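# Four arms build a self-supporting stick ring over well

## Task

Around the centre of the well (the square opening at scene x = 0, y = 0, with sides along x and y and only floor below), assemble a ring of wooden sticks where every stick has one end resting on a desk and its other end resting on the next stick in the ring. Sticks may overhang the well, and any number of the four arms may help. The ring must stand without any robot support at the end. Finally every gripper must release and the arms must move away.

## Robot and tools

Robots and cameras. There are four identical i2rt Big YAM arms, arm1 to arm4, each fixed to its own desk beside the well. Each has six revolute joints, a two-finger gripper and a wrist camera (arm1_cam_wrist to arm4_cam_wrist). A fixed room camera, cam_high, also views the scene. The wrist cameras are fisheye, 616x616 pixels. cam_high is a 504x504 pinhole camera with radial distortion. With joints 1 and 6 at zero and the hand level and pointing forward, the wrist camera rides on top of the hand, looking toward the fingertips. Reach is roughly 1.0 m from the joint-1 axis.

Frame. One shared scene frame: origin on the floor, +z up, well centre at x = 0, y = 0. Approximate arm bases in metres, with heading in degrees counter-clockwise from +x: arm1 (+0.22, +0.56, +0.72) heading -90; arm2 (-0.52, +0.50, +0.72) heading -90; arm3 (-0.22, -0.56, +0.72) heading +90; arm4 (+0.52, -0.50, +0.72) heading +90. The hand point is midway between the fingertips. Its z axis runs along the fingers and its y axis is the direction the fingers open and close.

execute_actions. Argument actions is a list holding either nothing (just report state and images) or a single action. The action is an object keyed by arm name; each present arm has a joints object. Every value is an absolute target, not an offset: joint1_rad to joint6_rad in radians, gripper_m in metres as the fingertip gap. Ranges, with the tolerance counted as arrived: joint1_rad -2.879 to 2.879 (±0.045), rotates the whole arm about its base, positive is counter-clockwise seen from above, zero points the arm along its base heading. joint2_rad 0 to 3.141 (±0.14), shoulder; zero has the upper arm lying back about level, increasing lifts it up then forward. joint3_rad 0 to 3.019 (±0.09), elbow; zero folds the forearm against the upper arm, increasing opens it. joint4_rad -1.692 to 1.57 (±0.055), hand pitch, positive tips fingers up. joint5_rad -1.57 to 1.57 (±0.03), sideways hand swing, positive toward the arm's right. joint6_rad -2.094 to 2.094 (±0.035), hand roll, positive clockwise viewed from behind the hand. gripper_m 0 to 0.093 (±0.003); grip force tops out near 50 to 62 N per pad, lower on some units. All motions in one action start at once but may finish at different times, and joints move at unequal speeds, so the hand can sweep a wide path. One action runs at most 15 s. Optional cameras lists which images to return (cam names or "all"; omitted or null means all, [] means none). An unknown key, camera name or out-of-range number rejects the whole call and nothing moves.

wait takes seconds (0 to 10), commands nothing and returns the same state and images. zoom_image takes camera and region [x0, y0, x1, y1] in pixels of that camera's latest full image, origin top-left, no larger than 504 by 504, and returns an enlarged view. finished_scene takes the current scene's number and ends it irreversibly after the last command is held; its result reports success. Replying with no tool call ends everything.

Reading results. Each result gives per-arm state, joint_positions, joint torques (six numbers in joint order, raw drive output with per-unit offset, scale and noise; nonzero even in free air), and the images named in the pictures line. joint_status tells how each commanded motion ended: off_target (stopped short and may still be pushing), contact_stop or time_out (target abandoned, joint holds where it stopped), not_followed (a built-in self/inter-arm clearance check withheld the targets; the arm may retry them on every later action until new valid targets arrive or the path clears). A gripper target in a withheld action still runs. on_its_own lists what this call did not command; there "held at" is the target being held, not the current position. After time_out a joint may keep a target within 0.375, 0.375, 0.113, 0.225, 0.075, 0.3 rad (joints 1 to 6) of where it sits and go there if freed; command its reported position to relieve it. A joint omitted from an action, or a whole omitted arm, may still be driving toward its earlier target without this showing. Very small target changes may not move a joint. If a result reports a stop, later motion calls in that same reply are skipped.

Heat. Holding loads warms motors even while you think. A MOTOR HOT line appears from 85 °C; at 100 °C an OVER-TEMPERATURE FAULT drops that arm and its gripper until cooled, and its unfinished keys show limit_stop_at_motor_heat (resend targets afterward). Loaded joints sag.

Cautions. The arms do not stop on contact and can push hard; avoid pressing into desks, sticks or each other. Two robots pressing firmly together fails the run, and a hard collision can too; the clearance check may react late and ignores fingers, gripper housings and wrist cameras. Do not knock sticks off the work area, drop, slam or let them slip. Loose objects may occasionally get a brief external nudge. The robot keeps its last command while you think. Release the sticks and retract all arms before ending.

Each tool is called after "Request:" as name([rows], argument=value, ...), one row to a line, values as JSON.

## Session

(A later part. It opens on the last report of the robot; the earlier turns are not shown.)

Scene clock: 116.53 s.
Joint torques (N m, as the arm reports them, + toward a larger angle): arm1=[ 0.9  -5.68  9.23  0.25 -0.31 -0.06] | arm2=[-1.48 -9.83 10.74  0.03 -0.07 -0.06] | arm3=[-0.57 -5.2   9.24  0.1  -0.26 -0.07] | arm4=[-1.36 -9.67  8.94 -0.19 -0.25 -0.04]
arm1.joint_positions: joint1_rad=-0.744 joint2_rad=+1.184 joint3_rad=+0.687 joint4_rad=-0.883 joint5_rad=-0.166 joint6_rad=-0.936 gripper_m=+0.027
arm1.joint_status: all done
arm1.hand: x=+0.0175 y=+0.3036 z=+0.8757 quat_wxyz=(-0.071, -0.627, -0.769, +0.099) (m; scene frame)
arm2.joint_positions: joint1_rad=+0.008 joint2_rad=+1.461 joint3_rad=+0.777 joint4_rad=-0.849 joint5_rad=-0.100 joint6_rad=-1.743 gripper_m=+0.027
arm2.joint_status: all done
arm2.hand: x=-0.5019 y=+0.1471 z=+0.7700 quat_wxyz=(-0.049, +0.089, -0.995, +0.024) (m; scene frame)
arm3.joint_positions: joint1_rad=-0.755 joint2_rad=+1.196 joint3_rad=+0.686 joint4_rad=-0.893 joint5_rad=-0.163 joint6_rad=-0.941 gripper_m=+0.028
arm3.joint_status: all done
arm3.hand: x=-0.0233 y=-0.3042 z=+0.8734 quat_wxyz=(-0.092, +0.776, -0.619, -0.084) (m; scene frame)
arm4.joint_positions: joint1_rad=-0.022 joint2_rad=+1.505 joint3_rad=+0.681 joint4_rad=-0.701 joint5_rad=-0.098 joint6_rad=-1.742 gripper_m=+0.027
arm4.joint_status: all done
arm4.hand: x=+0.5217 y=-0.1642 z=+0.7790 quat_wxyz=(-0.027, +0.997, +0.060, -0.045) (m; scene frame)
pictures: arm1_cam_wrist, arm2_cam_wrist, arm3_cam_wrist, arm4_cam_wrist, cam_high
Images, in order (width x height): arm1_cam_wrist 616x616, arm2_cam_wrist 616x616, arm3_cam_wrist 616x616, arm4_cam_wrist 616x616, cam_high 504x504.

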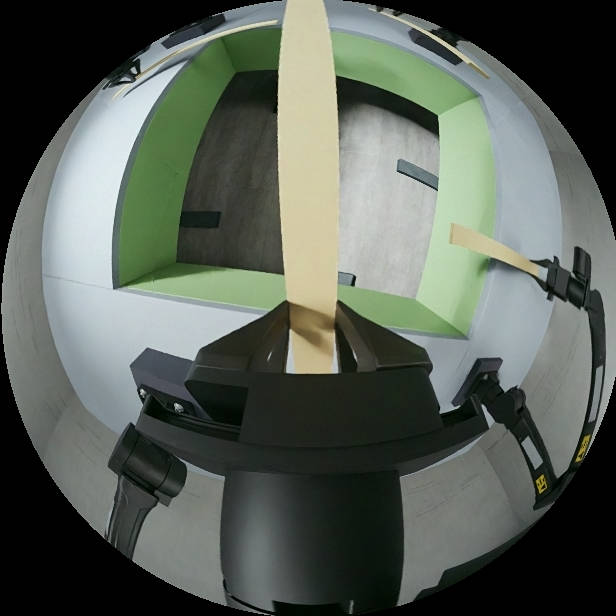

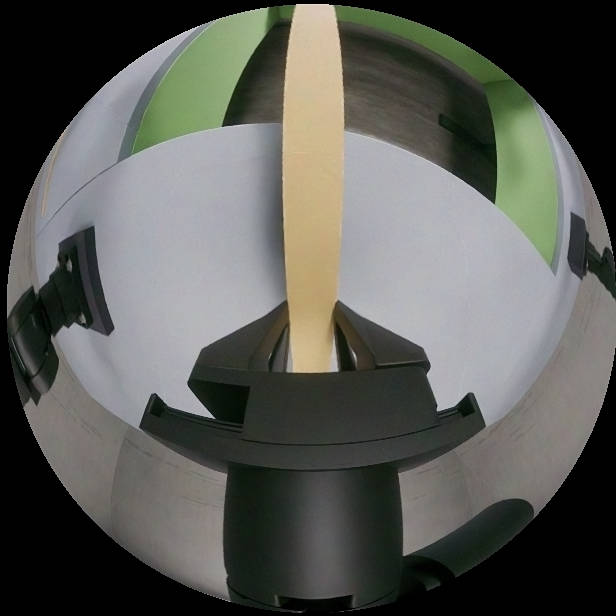

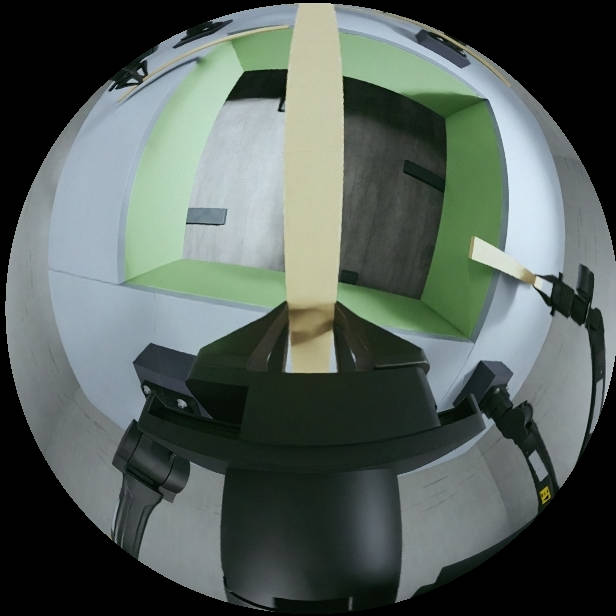

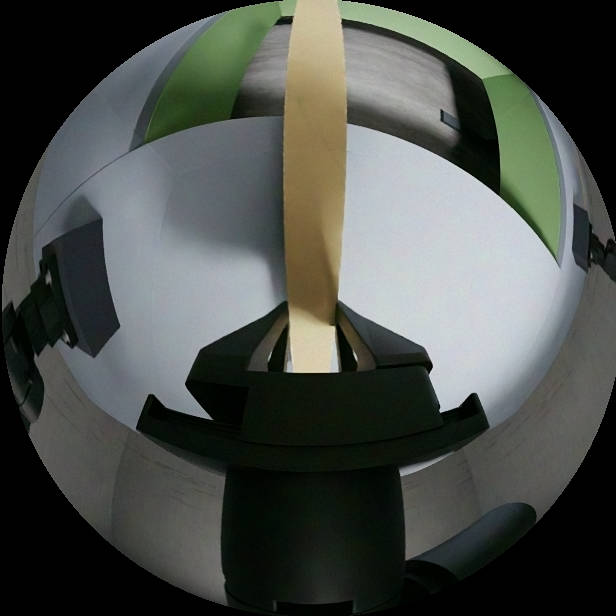

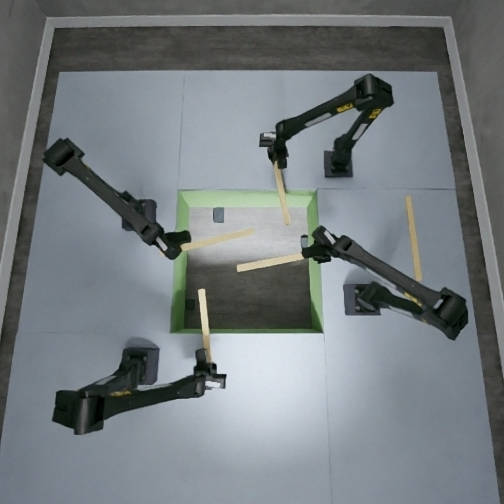

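Request:
execute_actions([
  {"arm1":{"joints":{"joint1_rad":-0.73,"joint2_rad":1.362,"joint3_rad":0.495,"joint4_rad":-0.50}},"arm2":{"joints":{"joint1_rad":0.15,"joint2_rad":1.74,"joint3_rad":1.22,"joint4_rad":-0.914,"joint6_rad":-1.62}},"arm3":{"joints":{"joint2_rad":1.378,"joint3_rad":0.51,"joint4_rad":-0.495}},"arm4":{"joints":{"joint1_rad":0.17,"joint2_rad":1.8,"joint3_rad":1.17,"joint4_rad":-0.8,"joint6_rad":-1.62}}},
], cameras=[])

Request:
execute_actions([
  {"arm2":{"joints":{"joint1_rad":0.382,"joint2_rad":1.785,"joint5_rad":-0.235,"joint6_rad":-1.43}},"arm4":{"joints":{"joint1_rad":0.406,"joint2_rad":1.848,"joint5_rad":-0.235,"joint6_rad":-1.43}}},
])

Scene clock: 124.10 s.
Joint torques (N m, as the arm reports them, + toward a larger angle): arm1=[ 2.16 -8.    7.6   1.83 -0.32 -0.07] | arm2=[ -1.78 -14.95  11.35   0.31  -0.12   0.1 ] | arm3=[-0.63 -7.24  7.76  1.23 -0.26 -0.03] | arm4=[ -1.89 -16.59   9.79   0.03  -0.23   0.1 ]
arm1.joint_positions: joint1_rad=-0.744 joint2_rad=+1.371 joint3_rad=+0.474 joint4_rad=-0.524 joint5_rad=-0.166 joint6_rad=-0.938 gripper_m=+0.027
arm1.joint_status: all done
arm1.hand: x=+0.0409 y=+0.3305 z=+0.7662 quat_wxyz=(-0.072, -0.629, -0.770, +0.079) (m; scene frame)
arm2.joint_positions: joint1_rad=+0.158 joint2_rad=+1.729 joint3_rad=+1.191 joint4_rad=-0.905 joint5_rad=-0.098 joint6_rad=-1.628 gripper_m=+0.027
arm2.joint_status: all done
arm2.hand: x=-0.4264 y=+0.0009 z=+0.7971 quat_wxyz=(-0.053, +0.108, -0.991, +0.062) (m; scene frame)
arm3.joint_positions: joint1_rad=-0.755 joint2_rad=+1.390 joint3_rad=+0.486 joint4_rad=-0.510 joint5_rad=-0.164 joint6_rad=-0.942 gripper_m=+0.028
arm3.joint_status: all done
arm3.hand: x=-0.0410 y=-0.3216 z=+0.7665 quat_wxyz=(-0.087, +0.776, -0.619, -0.084) (m; scene frame)
arm4.joint_positions: joint1_rad=+0.176 joint2_rad=+1.800 joint3_rad=+1.145 joint4_rad=-0.792 joint5_rad=-0.098 joint6_rad=-1.628 gripper_m=+0.027
arm4.joint_status: all done
arm4.hand: x=+0.4309 y=-0.0004 z=+0.7984 quat_wxyz=(-0.058, +0.992, +0.103, -0.051) (m; scene frame)
pictures: none
No camera images: the call's "cameras" was empty. Leave "cameras" out to get every camera's image.

Scene clock: 125.33 s.
Joint torques (N m, as the arm reports them, + toward a larger angle): arm1=[ 2.22 -8.04  7.65  1.81 -0.32 -0.07] | arm2=[ -1.44 -14.2   11.2    0.27  -0.19   0.12] | arm3=[-0.64 -7.71  7.86  1.24 -0.26 -0.04] | arm4=[ -1.61 -17.     9.62  -0.04  -0.28   0.11]
arm1.joint_positions: joint1_rad=-0.744 joint2_rad=+1.371 joint3_rad=+0.474 joint4_rad=-0.524 joint5_rad=-0.166 joint6_rad=-0.938 gripper_m=+0.027
arm1.joint_status: not commanded
arm1.hand: x=+0.0409 y=+0.3305 z=+0.7662 quat_wxyz=(-0.072, -0.629, -0.770, +0.079) (m; scene frame)
arm2.joint_positions: joint1_rad=+0.382 joint2_rad=+1.764 joint3_rad=+1.191 joint4_rad=-0.905 joint5_rad=-0.234 joint6_rad=-1.438 gripper_m=+0.027
arm2.joint_status: all done
arm2.hand: x=-0.2974 y=+0.0458 z=+0.7844 quat_wxyz=(-0.125, +0.127, -0.984, +0.016) (m; scene frame)
arm3.joint_positions: joint1_rad=-0.755 joint2_rad=+1.390 joint3_rad=+0.486 joint4_rad=-0.510 joint5_rad=-0.164 joint6_rad=-0.942 gripper_m=+0.028
arm3.joint_status: not commanded
arm3.hand: x=-0.0410 y=-0.3216 z=+0.7665 quat_wxyz=(-0.087, +0.776, -0.619, -0.084) (m; scene frame)
arm4.joint_positions: joint1_rad=+0.405 joint2_rad=+1.840 joint3_rad=+1.145 joint4_rad=-0.792 joint5_rad=-0.234 joint6_rad=-1.439 gripper_m=+0.027
arm4.joint_status: all done
arm4.hand: x=+0.3005 y=-0.0473 z=+0.7829 quat_wxyz=(-0.010, +0.985, +0.124, -0.123) (m; scene frame)
pictures: arm1_cam_wrist, arm2_cam_wrist, arm3_cam_wrist, arm4_cam_wrist, cam_high
Images, in order (width x height): arm1_cam_wrist 616x616, arm2_cam_wrist 616x616, arm3_cam_wrist 616x616, arm4_cam_wrist 616x616, cam_high 504x504.

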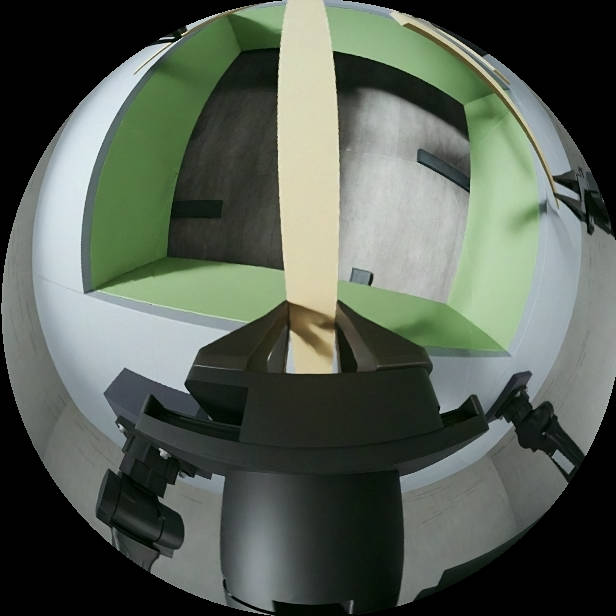

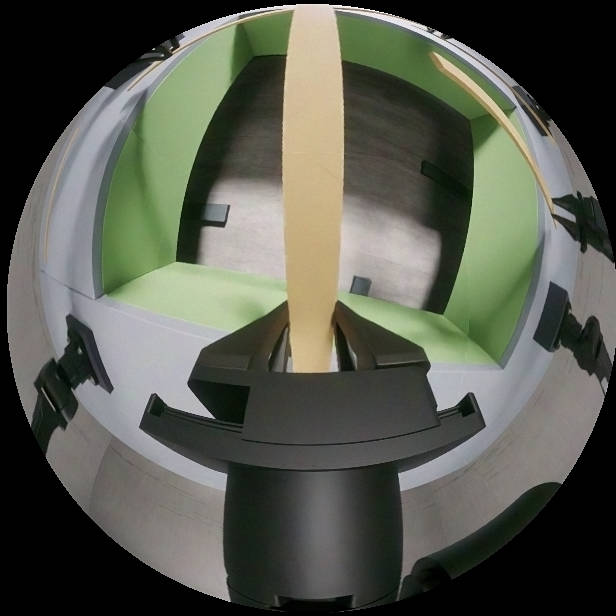

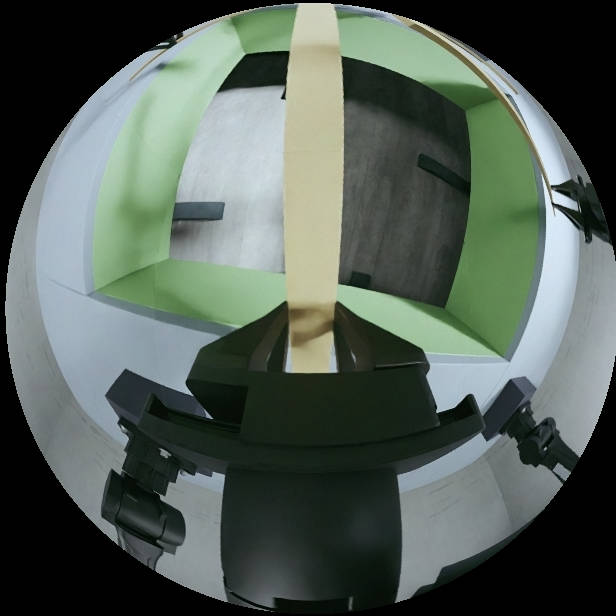

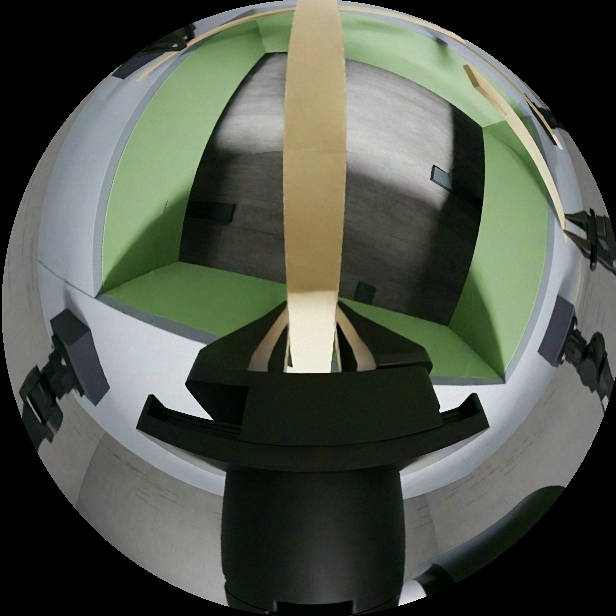

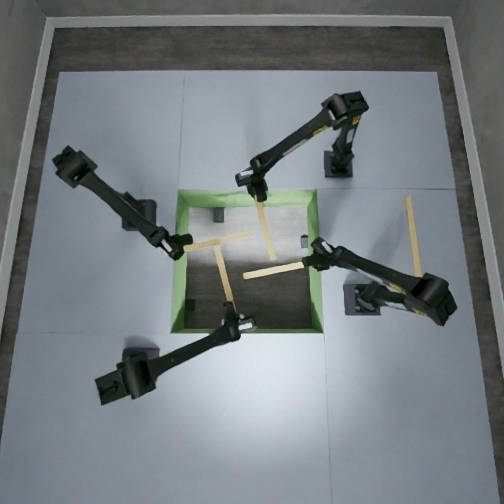

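Request:
zoom_image(camera="cam_high", region=[150, 165, 350, 365])

Region (150, 165, 350, 365) of cam_high's 504x504 image, scaled by 2.520, with more detail than that image has.

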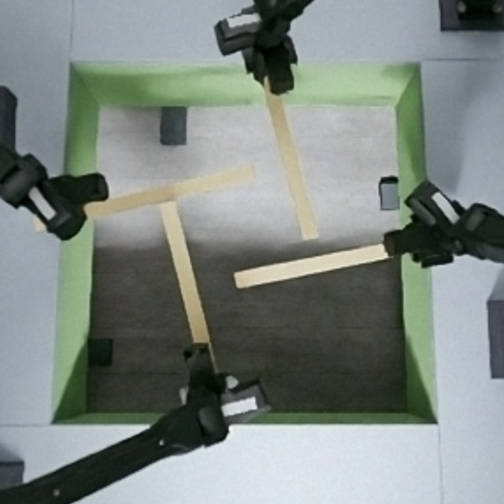

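Request:
execute_actions([
  {"arm1":{"joints":{"joint1_rad":-0.685,"joint3_rad":0.515,"joint4_rad":-0.465,"joint6_rad":-0.8}},"arm3":{"joints":{"joint1_rad":-0.71,"joint3_rad":0.53,"joint4_rad":-0.475,"joint6_rad":-0.8}},"arm2":{"joints":{"joint6_rad":-1.33}},"arm4":{"joints":{"joint6_rad":-1.33}}},
])

Request:
zoom_image(camera="cam_high", region=[150, 165, 350, 365])

Scene clock: 138.90 s.
Joint torques (N m, as the arm reports them, + toward a larger angle): arm1=[ 1.75 -8.15  8.77  1.94 -0.3   0.21] | arm2=[ -1.07 -14.53  11.18   0.2   -0.19   0.1 ] | arm3=[-0.22 -7.5   9.05  1.22 -0.25  0.14] | arm4=[ -1.48 -16.5    9.56  -0.04  -0.25   0.09]
arm1.joint_positions: joint1_rad=-0.694 joint2_rad=+1.371 joint3_rad=+0.480 joint4_rad=-0.488 joint5_rad=-0.166 joint6_rad=-0.815 gripper_m=+0.027
arm1.joint_status: all done
arm1.hand: x=+0.0452 y=+0.3129 z=+0.7692 quat_wxyz=(-0.079, -0.654, -0.747, +0.093) (m; scene frame)
arm2.joint_positions: joint1_rad=+0.382 joint2_rad=+1.764 joint3_rad=+1.191 joint4_rad=-0.905 joint5_rad=-0.234 joint6_rad=-1.337 gripper_m=+0.027
arm2.joint_status: all done
arm2.hand: x=-0.2974 y=+0.0458 z=+0.7844 quat_wxyz=(-0.126, +0.077, -0.989, +0.010) (m; scene frame)
arm3.joint_positions: joint1_rad=-0.712 joint2_rad=+1.390 joint3_rad=+0.491 joint4_rad=-0.490 joint5_rad=-0.164 joint6_rad=-0.810 gripper_m=+0.028
arm3.joint_status: all done
arm3.hand: x=-0.0466 y=-0.3086 z=+0.7689 quat_wxyz=(-0.092, +0.748, -0.651, -0.091) (m; scene frame)
arm4.joint_positions: joint1_rad=+0.405 joint2_rad=+1.840 joint3_rad=+1.145 joint4_rad=-0.792 joint5_rad=-0.234 joint6_rad=-1.338 gripper_m=+0.027
arm4.joint_status: all done
arm4.hand: x=+0.3005 y=-0.0473 z=+0.7829 quat_wxyz=(-0.004, +0.990, +0.074, -0.123) (m; scene frame)
pictures: arm1_cam_wrist, arm2_cam_wrist, arm3_cam_wrist, arm4_cam_wrist, cam_high
Images, in order (width x height): arm1_cam_wrist 616x616, arm2_cam_wrist 616x616, arm3_cam_wrist 616x616, arm4_cam_wrist 616x616, cam_high 504x504.

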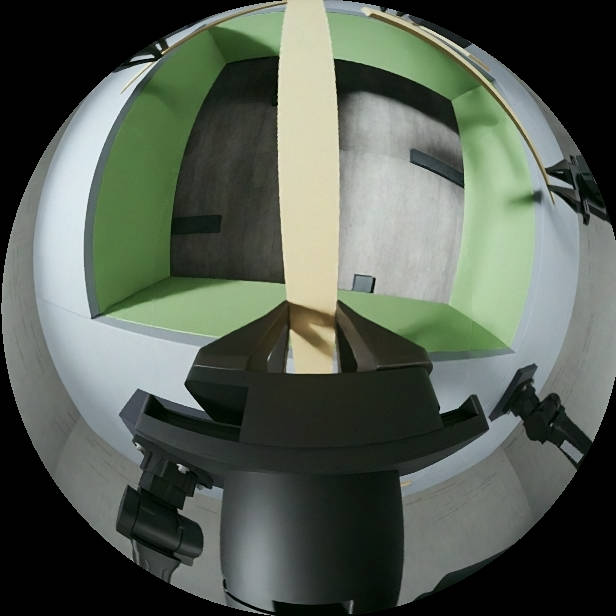

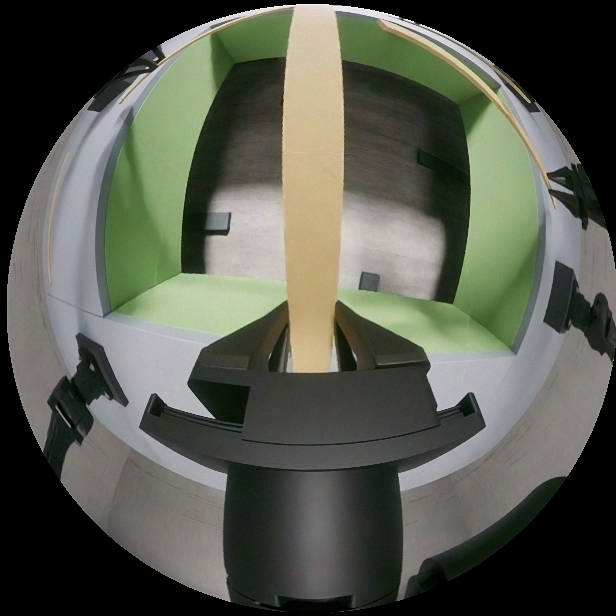

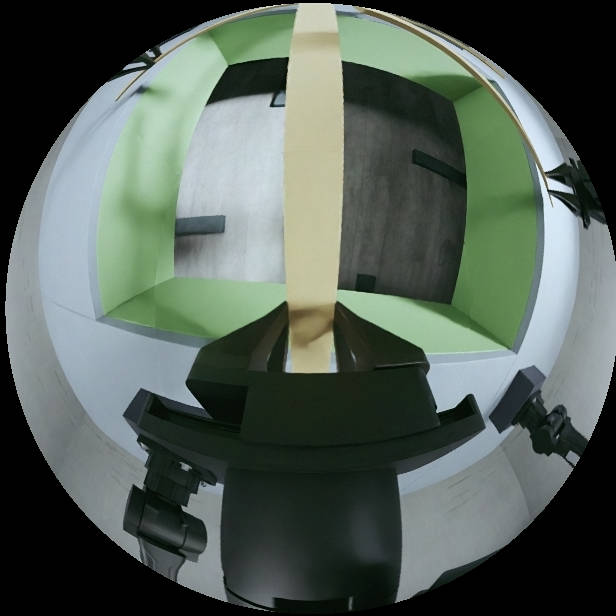

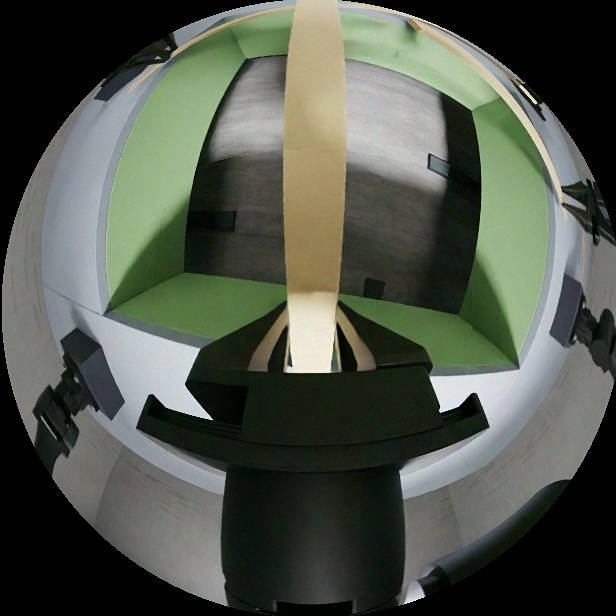

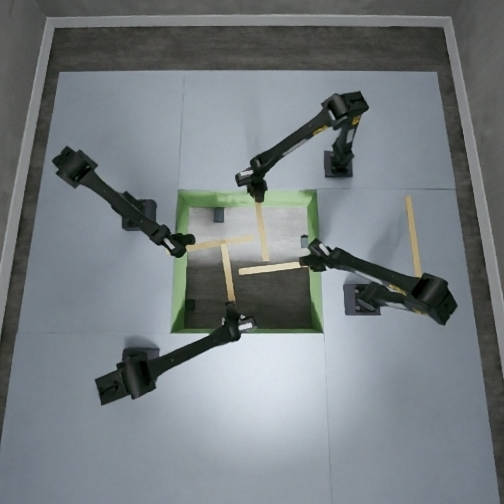

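Region (150, 165, 350, 365) of cam_high's 504x504 image, scaled by 2.520, with more detail than that image has.

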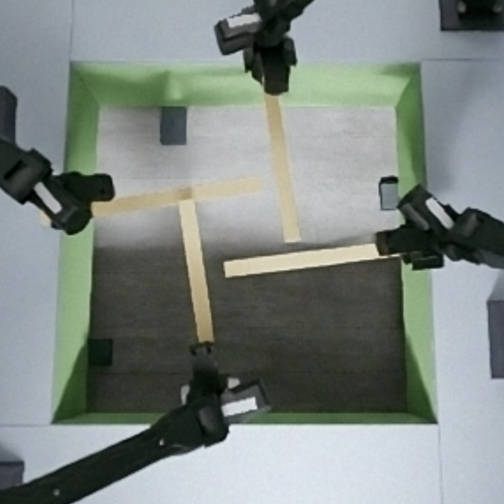

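Request:
execute_actions([
  {"arm1":{"joints":{"joint6_rad":-0.675}},"arm3":{"joints":{"joint6_rad":-0.715}},"arm2":{"joints":{"joint6_rad":-1.2}},"arm4":{"joints":{"joint6_rad":-1.15}}},
])

Request:
zoom_image(camera="cam_high", region=[200, 205, 300, 305])

Scene clock: 145.23 s.
Joint torques (N m, as the arm reports them, + toward a larger angle): arm1=[ 1.88 -8.06  8.81  1.95 -0.3   0.2 ] | arm2=[ -1.01 -14.47  11.21   0.3   -0.18   0.24] | arm3=[-0.29 -7.5   9.07  1.23 -0.25  0.19] | arm4=[ -1.33 -16.52   9.52  -0.07  -0.26   0.11]
arm1.joint_positions: joint1_rad=-0.694 joint2_rad=+1.371 joint3_rad=+0.480 joint4_rad=-0.488 joint5_rad=-0.166 joint6_rad=-0.690 gripper_m=+0.027
arm1.joint_status: all done
arm1.hand: x=+0.0452 y=+0.3129 z=+0.7692 quat_wxyz=(-0.084, -0.699, -0.704, +0.088) (m; scene frame)
arm2.joint_positions: joint1_rad=+0.382 joint2_rad=+1.764 joint3_rad=+1.191 joint4_rad=-0.905 joint5_rad=-0.234 joint6_rad=-1.221 gripper_m=+0.027
arm2.joint_status: all done
arm2.hand: x=-0.2974 y=+0.0458 z=+0.7844 quat_wxyz=(-0.126, +0.019, -0.992, +0.002) (m; scene frame)
arm3.joint_positions: joint1_rad=-0.712 joint2_rad=+1.390 joint3_rad=+0.491 joint4_rad=-0.490 joint5_rad=-0.164 joint6_rad=-0.730 gripper_m=+0.028
arm3.joint_status: all done
arm3.hand: x=-0.0466 y=-0.3086 z=+0.7689 quat_wxyz=(-0.088, +0.721, -0.681, -0.095) (m; scene frame)
arm4.joint_positions: joint1_rad=+0.405 joint2_rad=+1.840 joint3_rad=+1.145 joint4_rad=-0.792 joint5_rad=-0.234 joint6_rad=-1.158 gripper_m=+0.027
arm4.joint_status: all done
arm4.hand: x=+0.3005 y=-0.0473 z=+0.7829 quat_wxyz=(+0.007, +0.992, -0.015, -0.123) (m; scene frame)
pictures: arm1_cam_wrist, arm2_cam_wrist, arm3_cam_wrist, arm4_cam_wrist, cam_high
Images, in order (width x height): arm1_cam_wrist 616x616, arm2_cam_wrist 616x616, arm3_cam_wrist 616x616, arm4_cam_wrist 616x616, cam_high 504x504.

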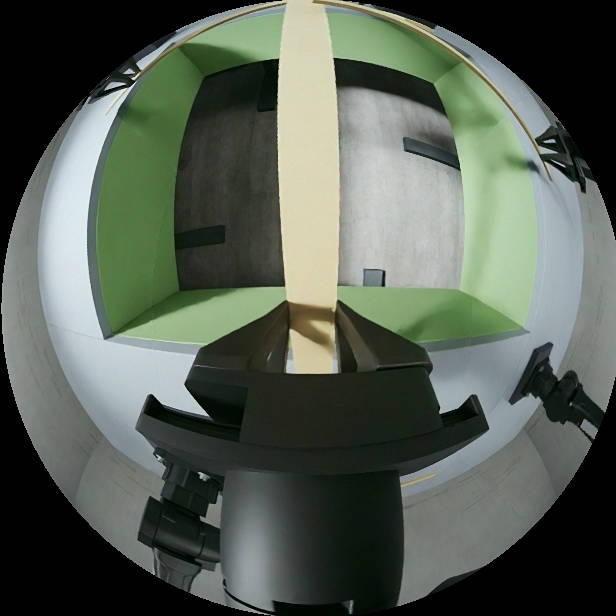

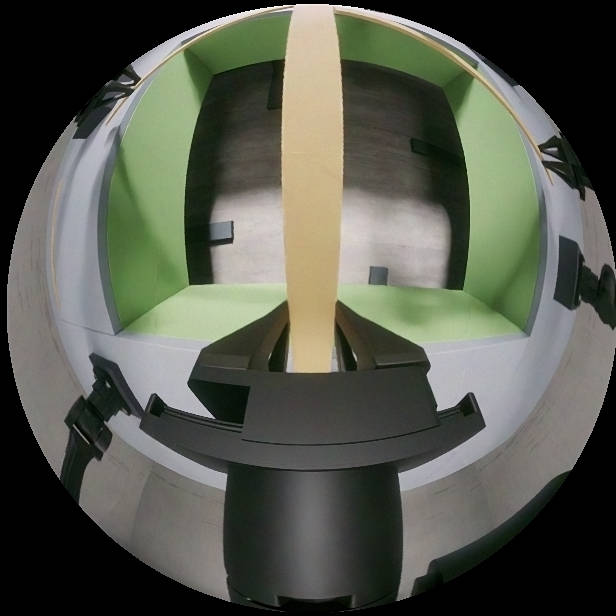

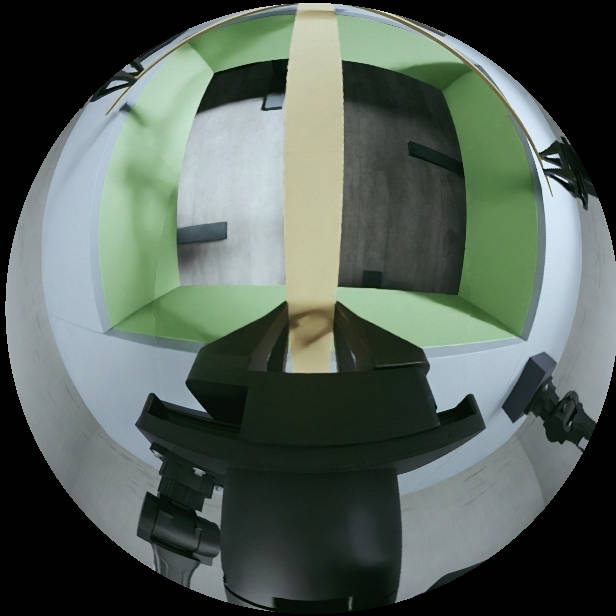

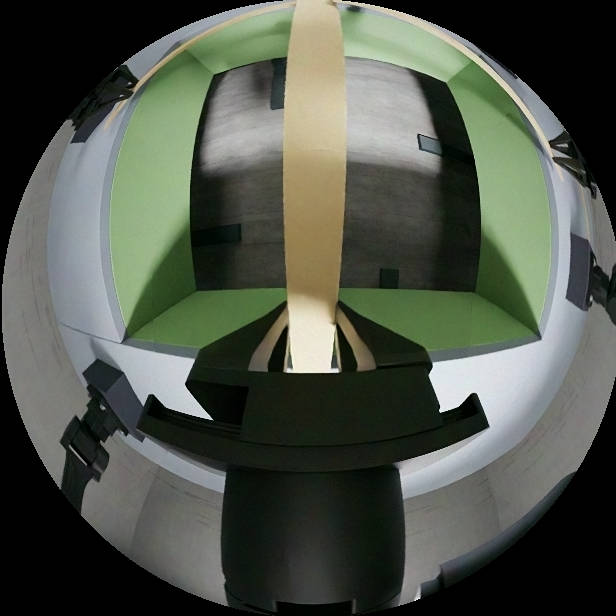

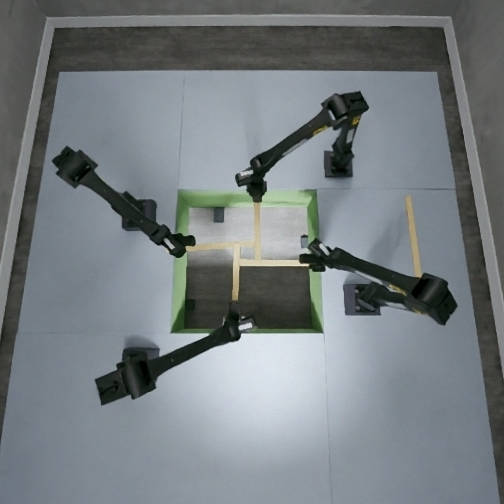

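Region (200, 205, 300, 305) of cam_high's 504x504 image, scaled by 5.040, with more detail than that image has.

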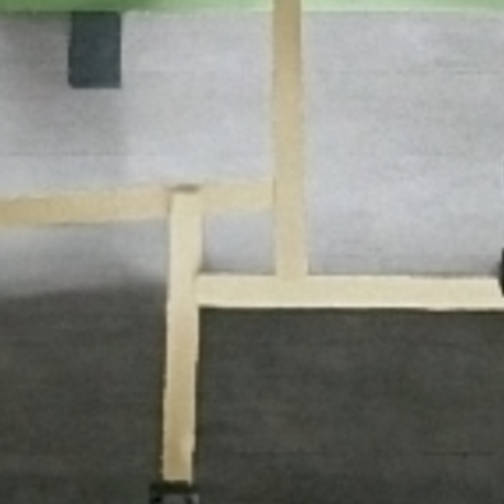

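Request:
zoom_image(camera="arm1_cam_wrist", region=[260, 0, 400, 50])

Request:
zoom_image(camera="arm4_cam_wrist", region=[260, 0, 400, 50])

Request:
zoom_image(camera="arm2_cam_wrist", region=[260, 0, 400, 50])

Request:
zoom_image(camera="cam_high", region=[225, 232, 270, 277])

Region (260, 0, 400, 50) of arm1_cam_wrist's 616x616 image, scaled by 3.600, with more detail than that image has; it fills the top 180 rows of this view, and the rest is white.

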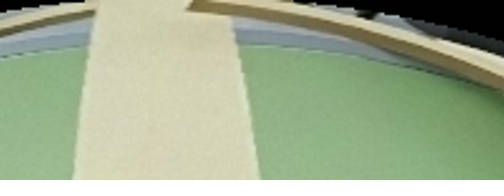

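Region (260, 0, 400, 50) of arm4_cam_wrist's 616x616 image, scaled by 3.600, with more detail than that image has; it fills the top 180 rows of this view, and the rest is white.

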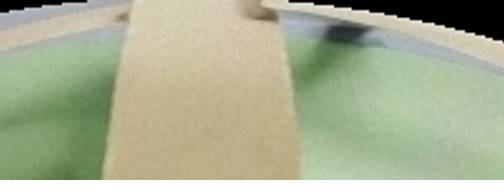

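Region (260, 0, 400, 50) of arm2_cam_wrist's 616x616 image, scaled by 3.600, with more detail than that image has; it fills the top 180 rows of this view, and the rest is white.

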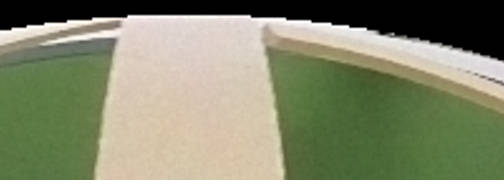

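Region (225, 232, 270, 277) of cam_high's 504x504 image, scaled by 11.200, with more detail than that image has.

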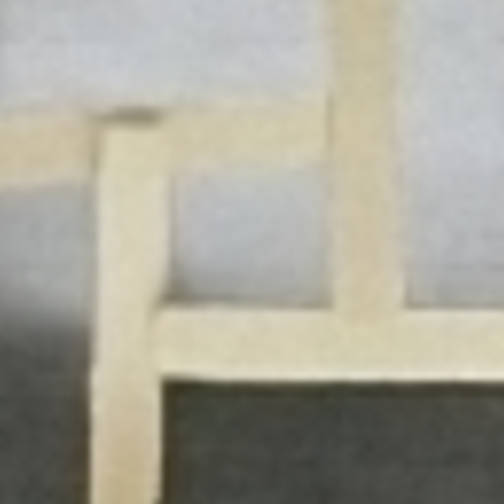

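Request:
execute_actions([
  {"arm3":{"joints":{"joint2_rad":1.35}},"arm2":{"joints":{"joint6_rad":-1.25}}},
], cameras=["cam_high","arm2_cam_wrist"])

Request:
zoom_image(camera="arm2_cam_wrist", region=[260, 0, 400, 50])

Scene clock: 153.90 s.
Joint torques (N m, as the arm reports them, + toward a larger angle): arm1=[ 1.63 -8.07  8.79  1.95 -0.29  0.2 ] | arm2=[ -1.06 -14.45  11.17   0.36  -0.19  -0.08] | arm3=[-0.26 -6.92  9.22  1.29 -0.24  0.14] | arm4=[ -1.51 -16.48   9.62  -0.07  -0.26   0.09]
arm1.joint_positions: joint1_rad=-0.694 joint2_rad=+1.371 joint3_rad=+0.480 joint4_rad=-0.488 joint5_rad=-0.166 joint6_rad=-0.689 gripper_m=+0.027
arm1.joint_status: not commanded
arm1.hand: x=+0.0452 y=+0.3129 z=+0.7692 quat_wxyz=(-0.084, -0.699, -0.704, +0.088) (m; scene frame)
arm2.joint_positions: joint1_rad=+0.382 joint2_rad=+1.764 joint3_rad=+1.191 joint4_rad=-0.905 joint5_rad=-0.234 joint6_rad=-1.242 gripper_m=+0.027
arm2.joint_status: all done
arm2.hand: x=-0.2974 y=+0.0458 z=+0.7844 quat_wxyz=(-0.126, +0.030, -0.992, +0.004) (m; scene frame)
arm3.joint_positions: joint1_rad=-0.712 joint2_rad=+1.360 joint3_rad=+0.491 joint4_rad=-0.490 joint5_rad=-0.164 joint6_rad=-0.725 gripper_m=+0.028
arm3.joint_status: all done
arm3.hand: x=-0.0437 y=-0.3052 z=+0.7774 quat_wxyz=(-0.103, +0.719, -0.681, -0.096) (m; scene frame)
arm4.joint_positions: joint1_rad=+0.405 joint2_rad=+1.840 joint3_rad=+1.145 joint4_rad=-0.792 joint5_rad=-0.234 joint6_rad=-1.157 gripper_m=+0.027
arm4.joint_status: not commanded
arm4.hand: x=+0.3005 y=-0.0473 z=+0.7829 quat_wxyz=(+0.007, +0.992, -0.015, -0.123) (m; scene frame)
pictures: arm2_cam_wrist, cam_high
Images, in order (width x height): arm2_cam_wrist 616x616, cam_high 504x504.

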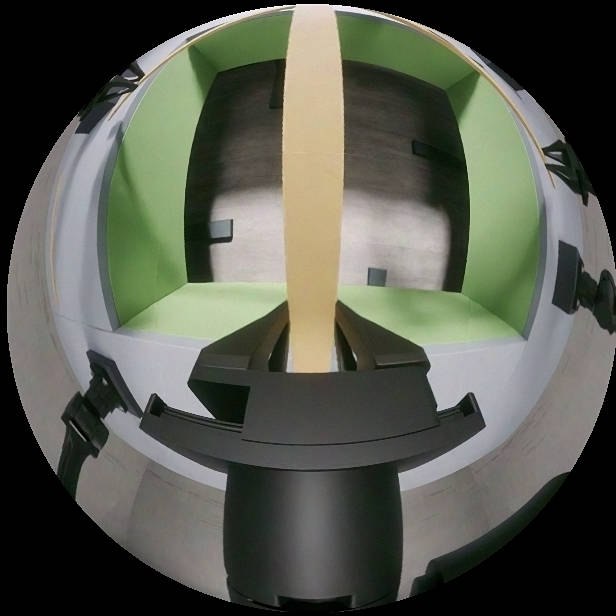

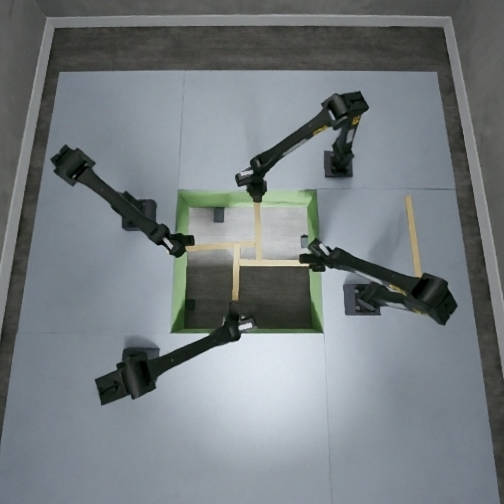

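Region (260, 0, 400, 50) of arm2_cam_wrist's 616x616 image, scaled by 3.600, with more detail than that image has; it fills the top 180 rows of this view, and the rest is white.

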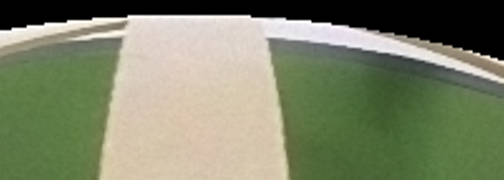

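Request:
execute_actions([
  {"arm1":{"joints":{"joint6_rad":-0.65}},"arm2":{"joints":{"joint6_rad":-1.16}},"arm4":{"joints":{"joint6_rad":-1.12}}},
], cameras=["cam_high"])

Request:
zoom_image(camera="cam_high", region=[225, 232, 270, 277])

Scene clock: 158.30 s.
Joint torques (N m, as the arm reports them, + toward a larger angle): arm1=[ 1.9  -8.09  8.76  1.92 -0.29  0.2 ] | arm2=[ -1.23 -14.36  11.25   0.22  -0.18   0.11] | arm3=[-0.39 -7.28  9.28  1.29 -0.25  0.15] | arm4=[ -1.18 -16.3    9.58  -0.01  -0.25   0.1 ]
arm1.joint_positions: joint1_rad=-0.694 joint2_rad=+1.371 joint3_rad=+0.480 joint4_rad=-0.488 joint5_rad=-0.166 joint6_rad=-0.664 gripper_m=+0.027
arm1.joint_status: all done
arm1.hand: x=+0.0452 y=+0.3129 z=+0.7692 quat_wxyz=(-0.086, -0.708, -0.695, +0.087) (m; scene frame)
arm2.joint_positions: joint1_rad=+0.382 joint2_rad=+1.764 joint3_rad=+1.191 joint4_rad=-0.905 joint5_rad=-0.234 joint6_rad=-1.167 gripper_m=+0.027
arm2.joint_status: all done
arm2.hand: x=-0.2974 y=+0.0458 z=+0.7844 quat_wxyz=(-0.126, -0.007, -0.992, -0.001) (m; scene frame)
arm3.joint_positions: joint1_rad=-0.712 joint2_rad=+1.360 joint3_rad=+0.491 joint4_rad=-0.490 joint5_rad=-0.164 joint6_rad=-0.725 gripper_m=+0.028
arm3.joint_status: not commanded
arm3.hand: x=-0.0437 y=-0.3052 z=+0.7774 quat_wxyz=(-0.103, +0.719, -0.681, -0.096) (m; scene frame)
arm4.joint_positions: joint1_rad=+0.405 joint2_rad=+1.840 joint3_rad=+1.145 joint4_rad=-0.792 joint5_rad=-0.234 joint6_rad=-1.128 gripper_m=+0.027
arm4.joint_status: all done
arm4.hand: x=+0.3005 y=-0.0473 z=+0.7829 quat_wxyz=(+0.009, +0.992, -0.030, -0.123) (m; scene frame)
pictures: cam_high
Images, in order (width x height): cam_high 504x504.

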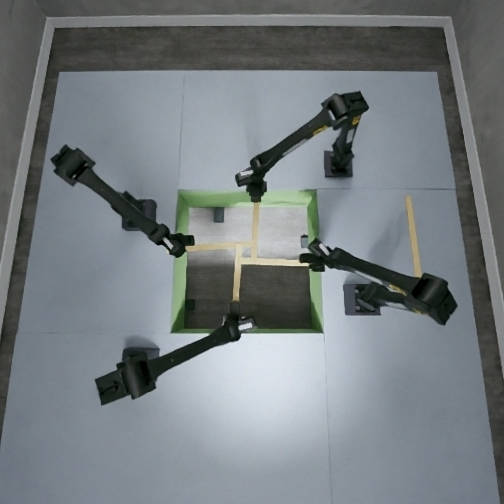

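Region (225, 232, 270, 277) of cam_high's 504x504 image, scaled by 11.200, with more detail than that image has.

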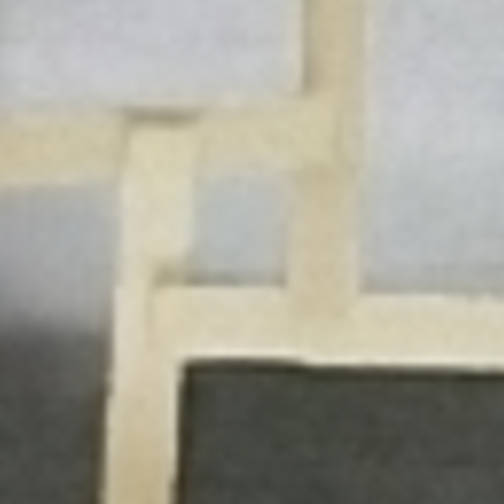

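Request:
execute_actions([
  {"arm1":{"joints":{"joint1_rad":-0.667,"joint2_rad":1.44,"joint3_rad":0.527,"joint4_rad":-0.445,"joint5_rad":-0.144,"joint6_rad":-0.632}},"arm3":{"joints":{"joint1_rad":-0.69,"joint2_rad":1.433,"joint3_rad":0.54,"joint4_rad":-0.45,"joint5_rad":-0.142,"joint6_rad":-0.697}},"arm2":{"joints":{"joint1_rad":0.408,"joint2_rad":1.812,"joint4_rad":-0.875,"joint5_rad":-0.2,"joint6_rad":-1.143}},"arm4":{"joints":{"joint1_rad":0.42,"joint2_rad":1.88,"joint4_rad":-0.765,"joint5_rad":-0.2,"joint6_rad":-1.112}}},
])

Request:
zoom_image(camera="cam_high", region=[225, 232, 270, 277])

Scene clock: 172.50 s.
Joint torques (N m, as the arm reports them, + toward a larger angle): arm1=[ 1.99 -7.06  8.21  1.87 -0.12  0.19] | arm2=[ -0.73 -13.9   11.1    0.99  -0.12   0.1 ] | arm3=[ 0.23 -7.59  8.54  1.24 -0.1   0.14] | arm4=[ -0.77 -16.44   9.5    0.71  -0.19   0.08]
arm1.joint_positions: joint1_rad=-0.680 joint2_rad=+1.429 joint3_rad=+0.495 joint4_rad=-0.469 joint5_rad=-0.146 joint6_rad=-0.647 gripper_m=+0.027
arm1.joint_status: all done
arm1.hand: x=+0.0438 y=+0.3100 z=+0.7572 quat_wxyz=(-0.076, -0.712, -0.694, +0.074) (m; scene frame)
arm2.joint_positions: joint1_rad=+0.403 joint2_rad=+1.787 joint3_rad=+1.191 joint4_rad=-0.890 joint5_rad=-0.200 joint6_rad=-1.150 gripper_m=+0.027
arm2.joint_status: all done
arm2.hand: x=-0.2924 y=+0.0468 z=+0.7725 quat_wxyz=(-0.109, -0.006, -0.994, +0.000) (m; scene frame)
arm3.joint_positions: joint1_rad=-0.695 joint2_rad=+1.436 joint3_rad=+0.504 joint4_rad=-0.465 joint5_rad=-0.142 joint6_rad=-0.707 gripper_m=+0.028
arm3.joint_status: all done
arm3.hand: x=-0.0444 y=-0.3031 z=+0.7601 quat_wxyz=(-0.084, +0.719, -0.685, -0.086) (m; scene frame)
arm4.joint_positions: joint1_rad=+0.414 joint2_rad=+1.869 joint3_rad=+1.145 joint4_rad=-0.778 joint5_rad=-0.201 joint6_rad=-1.120 gripper_m=+0.027
arm4.joint_status: all done
arm4.hand: x=+0.3022 y=-0.0477 z=+0.7682 quat_wxyz=(+0.010, +0.994, -0.031, -0.104) (m; scene frame)
pictures: arm1_cam_wrist, arm2_cam_wrist, arm3_cam_wrist, arm4_cam_wrist, cam_high
Images, in order (width x height): arm1_cam_wrist 616x616, arm2_cam_wrist 616x616, arm3_cam_wrist 616x616, arm4_cam_wrist 616x616, cam_high 504x504.

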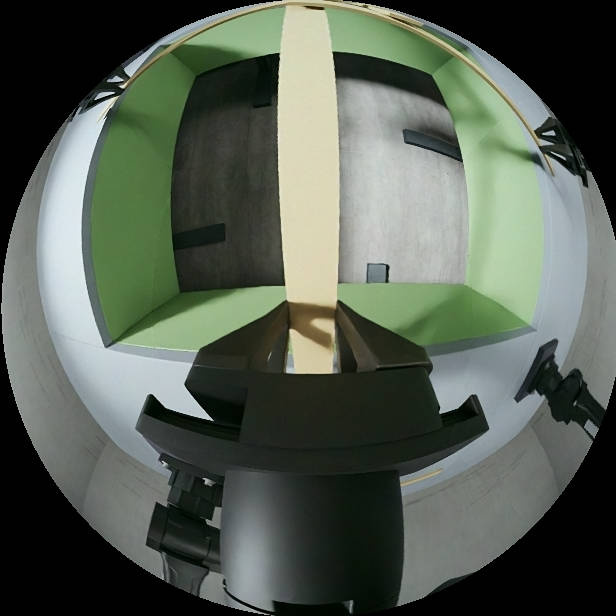

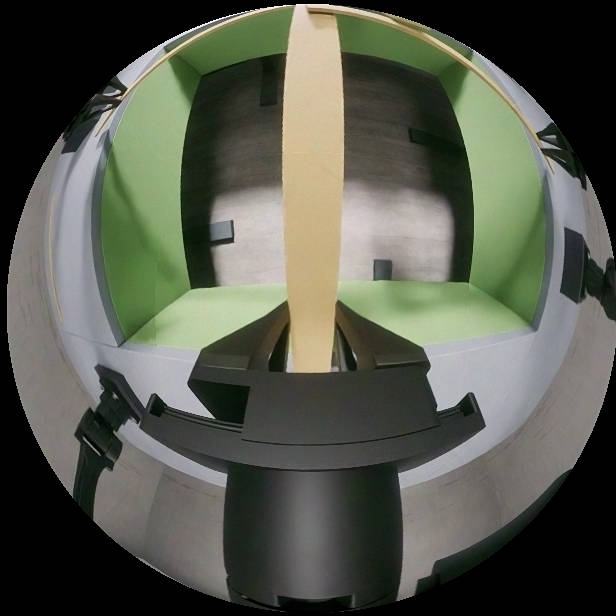

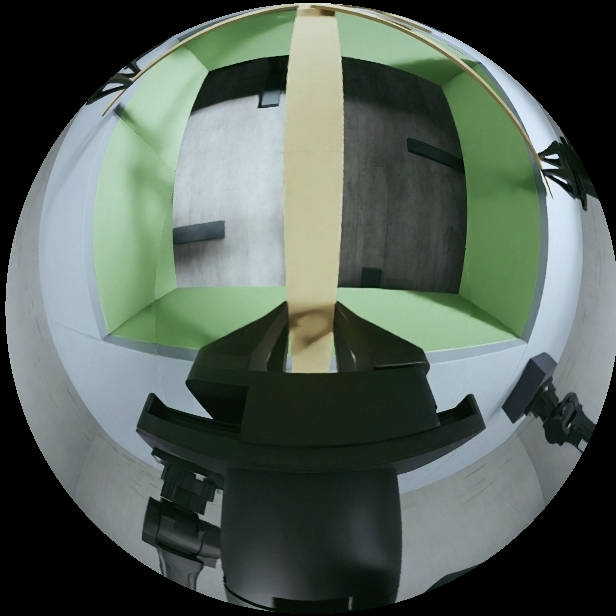

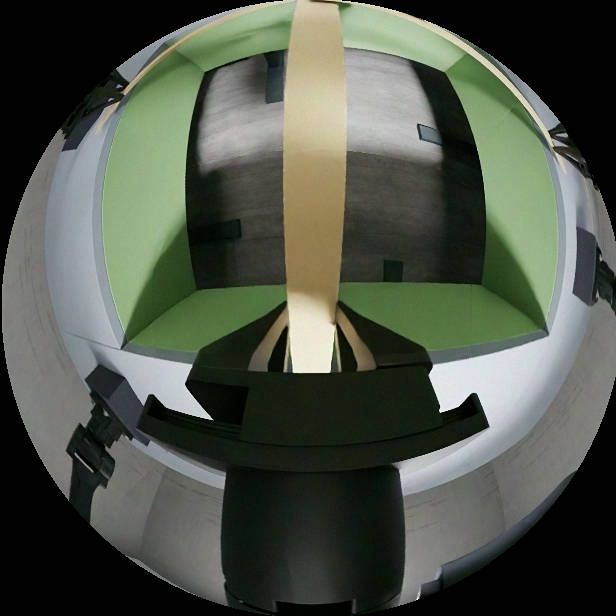

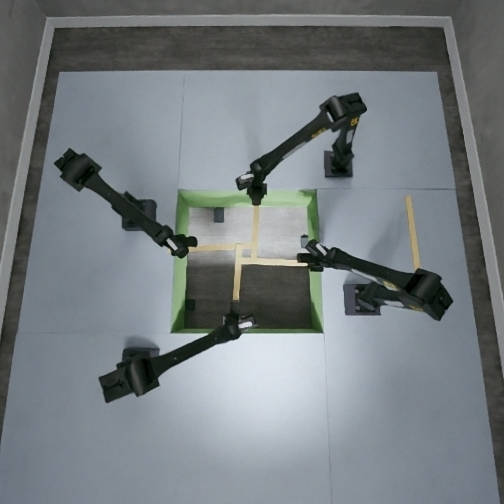

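Region (225, 232, 270, 277) of cam_high's 504x504 image, scaled by 11.200, with more detail than that image has.

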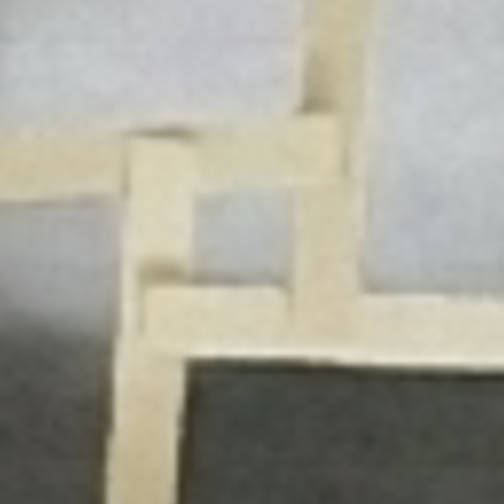

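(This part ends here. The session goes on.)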